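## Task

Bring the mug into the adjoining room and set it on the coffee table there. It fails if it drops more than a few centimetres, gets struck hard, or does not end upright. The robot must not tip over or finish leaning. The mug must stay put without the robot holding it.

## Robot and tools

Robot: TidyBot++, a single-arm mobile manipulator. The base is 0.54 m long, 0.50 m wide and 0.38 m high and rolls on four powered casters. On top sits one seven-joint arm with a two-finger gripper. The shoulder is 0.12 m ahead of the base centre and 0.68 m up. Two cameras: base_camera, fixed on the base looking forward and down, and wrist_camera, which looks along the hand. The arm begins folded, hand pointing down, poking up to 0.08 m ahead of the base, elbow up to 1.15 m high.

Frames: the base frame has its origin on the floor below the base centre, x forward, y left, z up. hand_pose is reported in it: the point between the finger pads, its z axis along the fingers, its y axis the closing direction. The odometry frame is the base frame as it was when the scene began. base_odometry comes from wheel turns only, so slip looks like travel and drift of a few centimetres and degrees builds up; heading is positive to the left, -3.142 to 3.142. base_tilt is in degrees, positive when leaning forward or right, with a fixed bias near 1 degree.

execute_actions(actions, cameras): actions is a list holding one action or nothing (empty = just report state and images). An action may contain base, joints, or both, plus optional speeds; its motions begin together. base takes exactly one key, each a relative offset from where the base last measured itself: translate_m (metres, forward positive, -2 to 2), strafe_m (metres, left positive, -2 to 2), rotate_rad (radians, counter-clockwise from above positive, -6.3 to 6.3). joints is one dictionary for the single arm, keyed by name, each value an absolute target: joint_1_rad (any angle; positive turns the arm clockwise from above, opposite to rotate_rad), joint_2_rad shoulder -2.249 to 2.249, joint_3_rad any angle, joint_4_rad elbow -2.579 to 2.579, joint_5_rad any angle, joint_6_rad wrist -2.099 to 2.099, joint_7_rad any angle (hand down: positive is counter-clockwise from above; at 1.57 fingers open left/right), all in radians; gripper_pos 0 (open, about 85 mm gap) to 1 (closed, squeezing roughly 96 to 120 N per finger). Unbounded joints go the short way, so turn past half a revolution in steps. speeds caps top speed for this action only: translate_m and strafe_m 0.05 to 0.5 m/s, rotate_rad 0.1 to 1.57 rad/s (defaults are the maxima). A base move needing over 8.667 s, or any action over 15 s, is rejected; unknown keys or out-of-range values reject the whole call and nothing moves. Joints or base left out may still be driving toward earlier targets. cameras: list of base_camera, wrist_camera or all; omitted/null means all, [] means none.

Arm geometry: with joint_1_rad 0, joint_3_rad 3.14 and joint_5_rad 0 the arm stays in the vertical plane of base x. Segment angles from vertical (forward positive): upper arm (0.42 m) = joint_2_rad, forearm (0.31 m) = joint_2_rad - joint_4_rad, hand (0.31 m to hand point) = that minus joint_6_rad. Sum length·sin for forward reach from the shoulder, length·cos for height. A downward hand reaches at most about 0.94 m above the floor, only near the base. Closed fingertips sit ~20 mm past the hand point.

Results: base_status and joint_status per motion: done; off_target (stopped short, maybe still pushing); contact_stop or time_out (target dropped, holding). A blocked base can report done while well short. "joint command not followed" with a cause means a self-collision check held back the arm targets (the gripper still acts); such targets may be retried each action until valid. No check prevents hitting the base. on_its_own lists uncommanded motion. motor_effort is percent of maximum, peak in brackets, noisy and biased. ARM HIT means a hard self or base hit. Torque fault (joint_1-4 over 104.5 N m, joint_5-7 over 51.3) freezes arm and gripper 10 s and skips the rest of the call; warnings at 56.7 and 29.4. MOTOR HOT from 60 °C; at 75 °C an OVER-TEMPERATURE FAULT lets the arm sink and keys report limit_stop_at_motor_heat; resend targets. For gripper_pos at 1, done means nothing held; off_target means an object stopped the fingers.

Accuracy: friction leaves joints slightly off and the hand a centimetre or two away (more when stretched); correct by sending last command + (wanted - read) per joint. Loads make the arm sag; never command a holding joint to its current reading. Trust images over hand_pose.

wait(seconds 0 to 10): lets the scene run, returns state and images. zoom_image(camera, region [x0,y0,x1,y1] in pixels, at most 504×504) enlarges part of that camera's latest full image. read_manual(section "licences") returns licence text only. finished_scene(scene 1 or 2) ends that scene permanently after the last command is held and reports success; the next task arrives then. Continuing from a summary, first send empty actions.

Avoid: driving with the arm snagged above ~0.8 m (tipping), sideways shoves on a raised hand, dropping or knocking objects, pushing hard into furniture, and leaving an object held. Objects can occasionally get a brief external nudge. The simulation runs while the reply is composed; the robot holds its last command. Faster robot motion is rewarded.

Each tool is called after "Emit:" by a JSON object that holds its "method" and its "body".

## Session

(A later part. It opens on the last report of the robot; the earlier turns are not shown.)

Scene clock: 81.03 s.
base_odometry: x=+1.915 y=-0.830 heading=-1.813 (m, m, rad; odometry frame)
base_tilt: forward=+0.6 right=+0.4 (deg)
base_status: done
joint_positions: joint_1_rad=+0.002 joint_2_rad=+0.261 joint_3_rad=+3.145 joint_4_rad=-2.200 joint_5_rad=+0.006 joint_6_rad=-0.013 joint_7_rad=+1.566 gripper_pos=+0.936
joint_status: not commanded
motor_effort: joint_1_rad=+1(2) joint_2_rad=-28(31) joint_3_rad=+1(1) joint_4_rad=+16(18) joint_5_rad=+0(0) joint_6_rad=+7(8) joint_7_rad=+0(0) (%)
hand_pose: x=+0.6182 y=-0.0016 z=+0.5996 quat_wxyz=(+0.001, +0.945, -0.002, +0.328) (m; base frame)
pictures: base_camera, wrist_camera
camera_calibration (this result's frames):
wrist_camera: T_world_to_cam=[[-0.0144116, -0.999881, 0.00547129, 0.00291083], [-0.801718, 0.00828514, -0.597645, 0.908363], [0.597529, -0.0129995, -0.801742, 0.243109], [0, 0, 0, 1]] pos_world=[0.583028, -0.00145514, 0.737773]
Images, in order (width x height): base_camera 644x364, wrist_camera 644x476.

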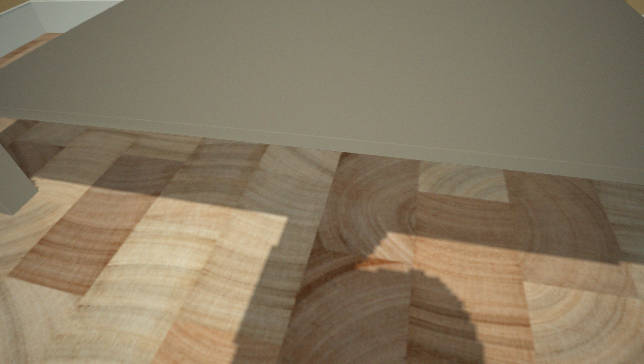

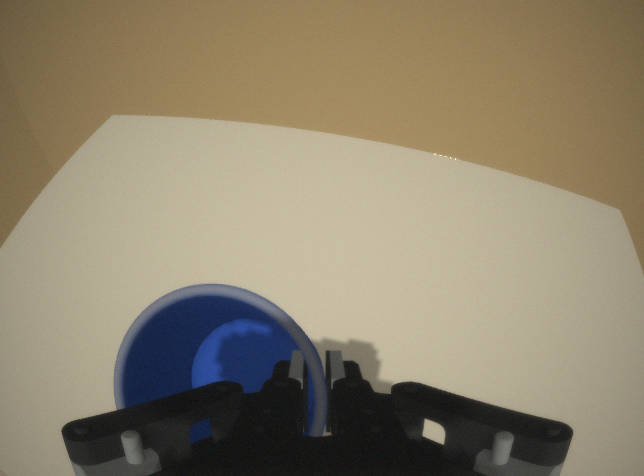

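Emit:
{"method": "execute_actions", "body": {"actions": [{"joints":{"joint_2_rad":0.42,"joint_6_rad":0.195}}], "cameras": []}}

Emit:
{"method": "execute_actions", "body": {"actions": [{"joints":{"joint_2_rad":0.47,"joint_6_rad":0.245}}], "cameras": ["wrist_camera"]}}

Scene clock: 82.53 s.
base_odometry: x=+1.915 y=-0.830 heading=-1.813 (m, m, rad; odometry frame)
base_tilt: forward=+0.5 right=+0.4 (deg)
base_status: not commanded
joint_positions: joint_1_rad=+0.002 joint_2_rad=+0.426 joint_3_rad=+3.145 joint_4_rad=-2.200 joint_5_rad=+0.006 joint_6_rad=+0.149 joint_7_rad=+1.566 gripper_pos=+0.936
joint_status: all done
motor_effort: joint_1_rad=+1(2) joint_2_rad=-33(35) joint_3_rad=+0(1) joint_4_rad=+14(17) joint_5_rad=+0(0) joint_6_rad=+7(8) joint_7_rad=+0(0) (%)
hand_pose: x=+0.6400 y=-0.0014 z=+0.5466 quat_wxyz=(+0.001, +0.945, -0.002, +0.326) (m; base frame)
pictures: none
No camera images: the call's "cameras" was empty. Leave "cameras" out to get every camera's image.

Scene clock: 83.33 s.
base_odometry: x=+1.915 y=-0.830 heading=-1.813 (m, m, rad; odometry frame)
base_tilt: forward=+0.6 right=+0.4 (deg)
base_status: not commanded
joint_positions: joint_1_rad=+0.002 joint_2_rad=+0.469 joint_3_rad=+3.145 joint_4_rad=-2.200 joint_5_rad=+0.006 joint_6_rad=+0.201 joint_7_rad=+1.566 gripper_pos=+0.936
joint_status: all done
motor_effort: joint_1_rad=+0(0) joint_2_rad=-33(35) joint_3_rad=+1(1) joint_4_rad=+13(14) joint_5_rad=+0(0) joint_6_rad=+7(7) joint_7_rad=+0(0) (%)
hand_pose: x=+0.6467 y=-0.0014 z=+0.5342 quat_wxyz=(+0.001, +0.944, -0.002, +0.331) (m; base frame)
pictures: wrist_camera
camera_calibration (this result's frames):
wrist_camera: T_world_to_cam=[[-0.0135145, -0.999895, 0.00514085, 0.00345882], [-0.797865, 0.00768474, -0.602788, 0.89232], [0.602685, -0.0122481, -0.797885, 0.168316], [0, 0, 0, 1]] pos_world=[0.610556, -0.00133724, 0.672158]
Images, in order (width x height): wrist_camera 644x476.

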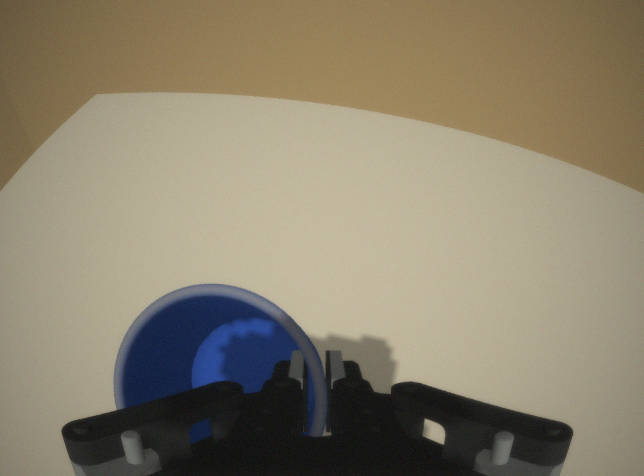

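Emit:
{"method": "execute_actions", "body": {"actions": [{"joints":{"joint_2_rad":0.52,"joint_6_rad":0.29}}], "cameras": []}}

Scene clock: 84.47 s.
base_odometry: x=+1.915 y=-0.830 heading=-1.813 (m, m, rad; odometry frame)
base_tilt: forward=+0.5 right=+0.4 (deg)
base_status: not commanded
joint_positions: joint_1_rad=+0.002 joint_2_rad=+0.504 joint_3_rad=+3.145 joint_4_rad=-2.200 joint_5_rad=+0.006 joint_6_rad=+0.256 joint_7_rad=+1.566 gripper_pos=+0.936
joint_status: all done
motor_effort: joint_1_rad=+0(1) joint_2_rad=-30(35) joint_3_rad=+1(0) joint_4_rad=+11(13) joint_5_rad=+0(1) joint_6_rad=+6(7) joint_7_rad=+0(1) (%)
hand_pose: x=+0.6545 y=-0.0011 z=+0.5262 quat_wxyz=(+0.001, +0.940, -0.002, +0.340) (m; base frame)
pictures: none
No camera images: the call's "cameras" was empty. Leave "cameras" out to get every camera's image.

Emit:
{"method": "execute_actions", "body": {"actions": [{"joints":{"gripper_pos":0.65,"joint_2_rad":0.50}}], "cameras": ["wrist_camera"]}}

Emit:
{"method": "execute_actions", "body": {"actions": [{"joints":{"joint_2_rad":0.25,"joint_6_rad":0.0}}], "cameras": ["wrist_camera"]}}

Scene clock: 85.60 s.
base_odometry: x=+1.915 y=-0.830 heading=-1.813 (m, m, rad; odometry frame)
base_tilt: forward=+0.5 right=+0.4 (deg)
base_status: not commanded
joint_positions: joint_1_rad=+0.001 joint_2_rad=+0.504 joint_3_rad=+3.145 joint_4_rad=-2.199 joint_5_rad=+0.006 joint_6_rad=+0.261 joint_7_rad=+1.566 gripper_pos=+0.650
joint_status: all done
motor_effort: joint_1_rad=+0(1) joint_2_rad=-31(34) joint_3_rad=+1(0) joint_4_rad=+11(13) joint_5_rad=+0(0) joint_6_rad=+6(7) joint_7_rad=+0(1) (%)
hand_pose: x=+0.6560 y=-0.0008 z=+0.5275 quat_wxyz=(+0.001, +0.939, -0.001, +0.343) (m; base frame)
pictures: wrist_camera
camera_calibration (this result's frames):
wrist_camera: T_world_to_cam=[[-0.0124406, -0.999911, 0.00475251, 0.00368279], [-0.782378, 0.00677414, -0.622767, 0.896135], [0.62268, -0.0114659, -0.782393, 0.136058], [0, 0, 0, 1]] pos_world=[0.616441, -0.000828049, 0.664517]
Images, in order (width x height): wrist_camera 644x476.

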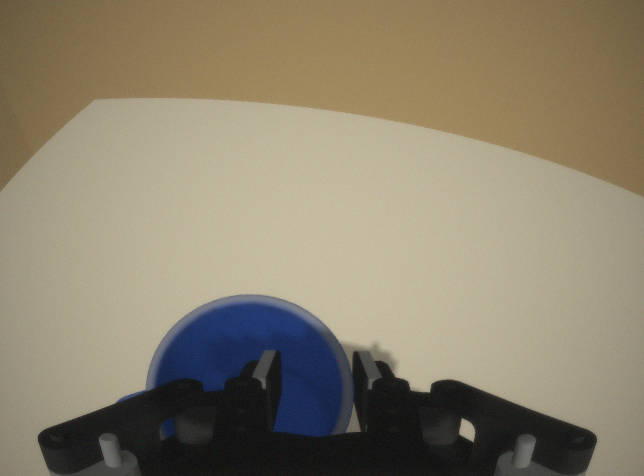

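Scene clock: 86.90 s.
base_odometry: x=+1.915 y=-0.830 heading=-1.813 (m, m, rad; odometry frame)
base_tilt: forward=+0.5 right=+0.4 (deg)
base_status: not commanded
joint_positions: joint_1_rad=+0.001 joint_2_rad=+0.262 joint_3_rad=+3.145 joint_4_rad=-2.199 joint_5_rad=+0.006 joint_6_rad=+0.034 joint_7_rad=+1.566 gripper_pos=+0.650
joint_status: all done
motor_effort: joint_1_rad=+1(0) joint_2_rad=-26(33) joint_3_rad=+1(1) joint_4_rad=+15(15) joint_5_rad=+0(0) joint_6_rad=+6(6) joint_7_rad=+0(0) (%)
hand_pose: x=+0.6295 y=-0.0011 z=+0.6083 quat_wxyz=(+0.001, +0.937, -0.002, +0.349) (m; base frame)
pictures: wrist_camera
camera_calibration (this result's frames):
wrist_camera: T_world_to_cam=[[-0.0134921, -0.999897, 0.00487645, 0.00331709], [-0.773738, 0.00735104, -0.633464, 0.926739], [0.633363, -0.0123198, -0.773757, 0.203791], [0, 0, 0, 1]] pos_world=[0.588024, -0.00098508, 0.744724]
Images, in order (width x height): wrist_camera 644x476.

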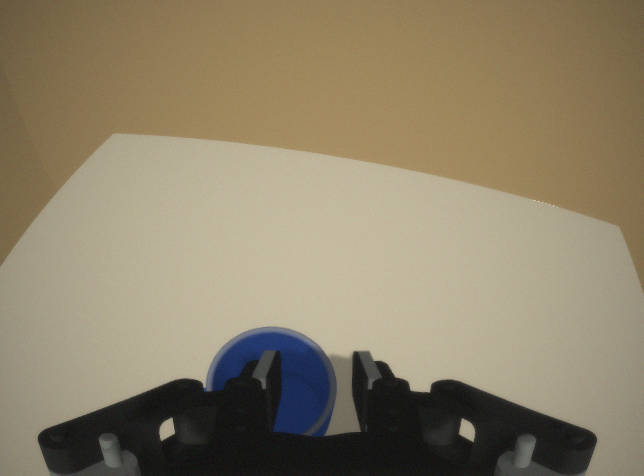

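Standing.

Emit:
{"method": "finished_scene", "body": {"scene": 1}}

The scene is finished: the task was done.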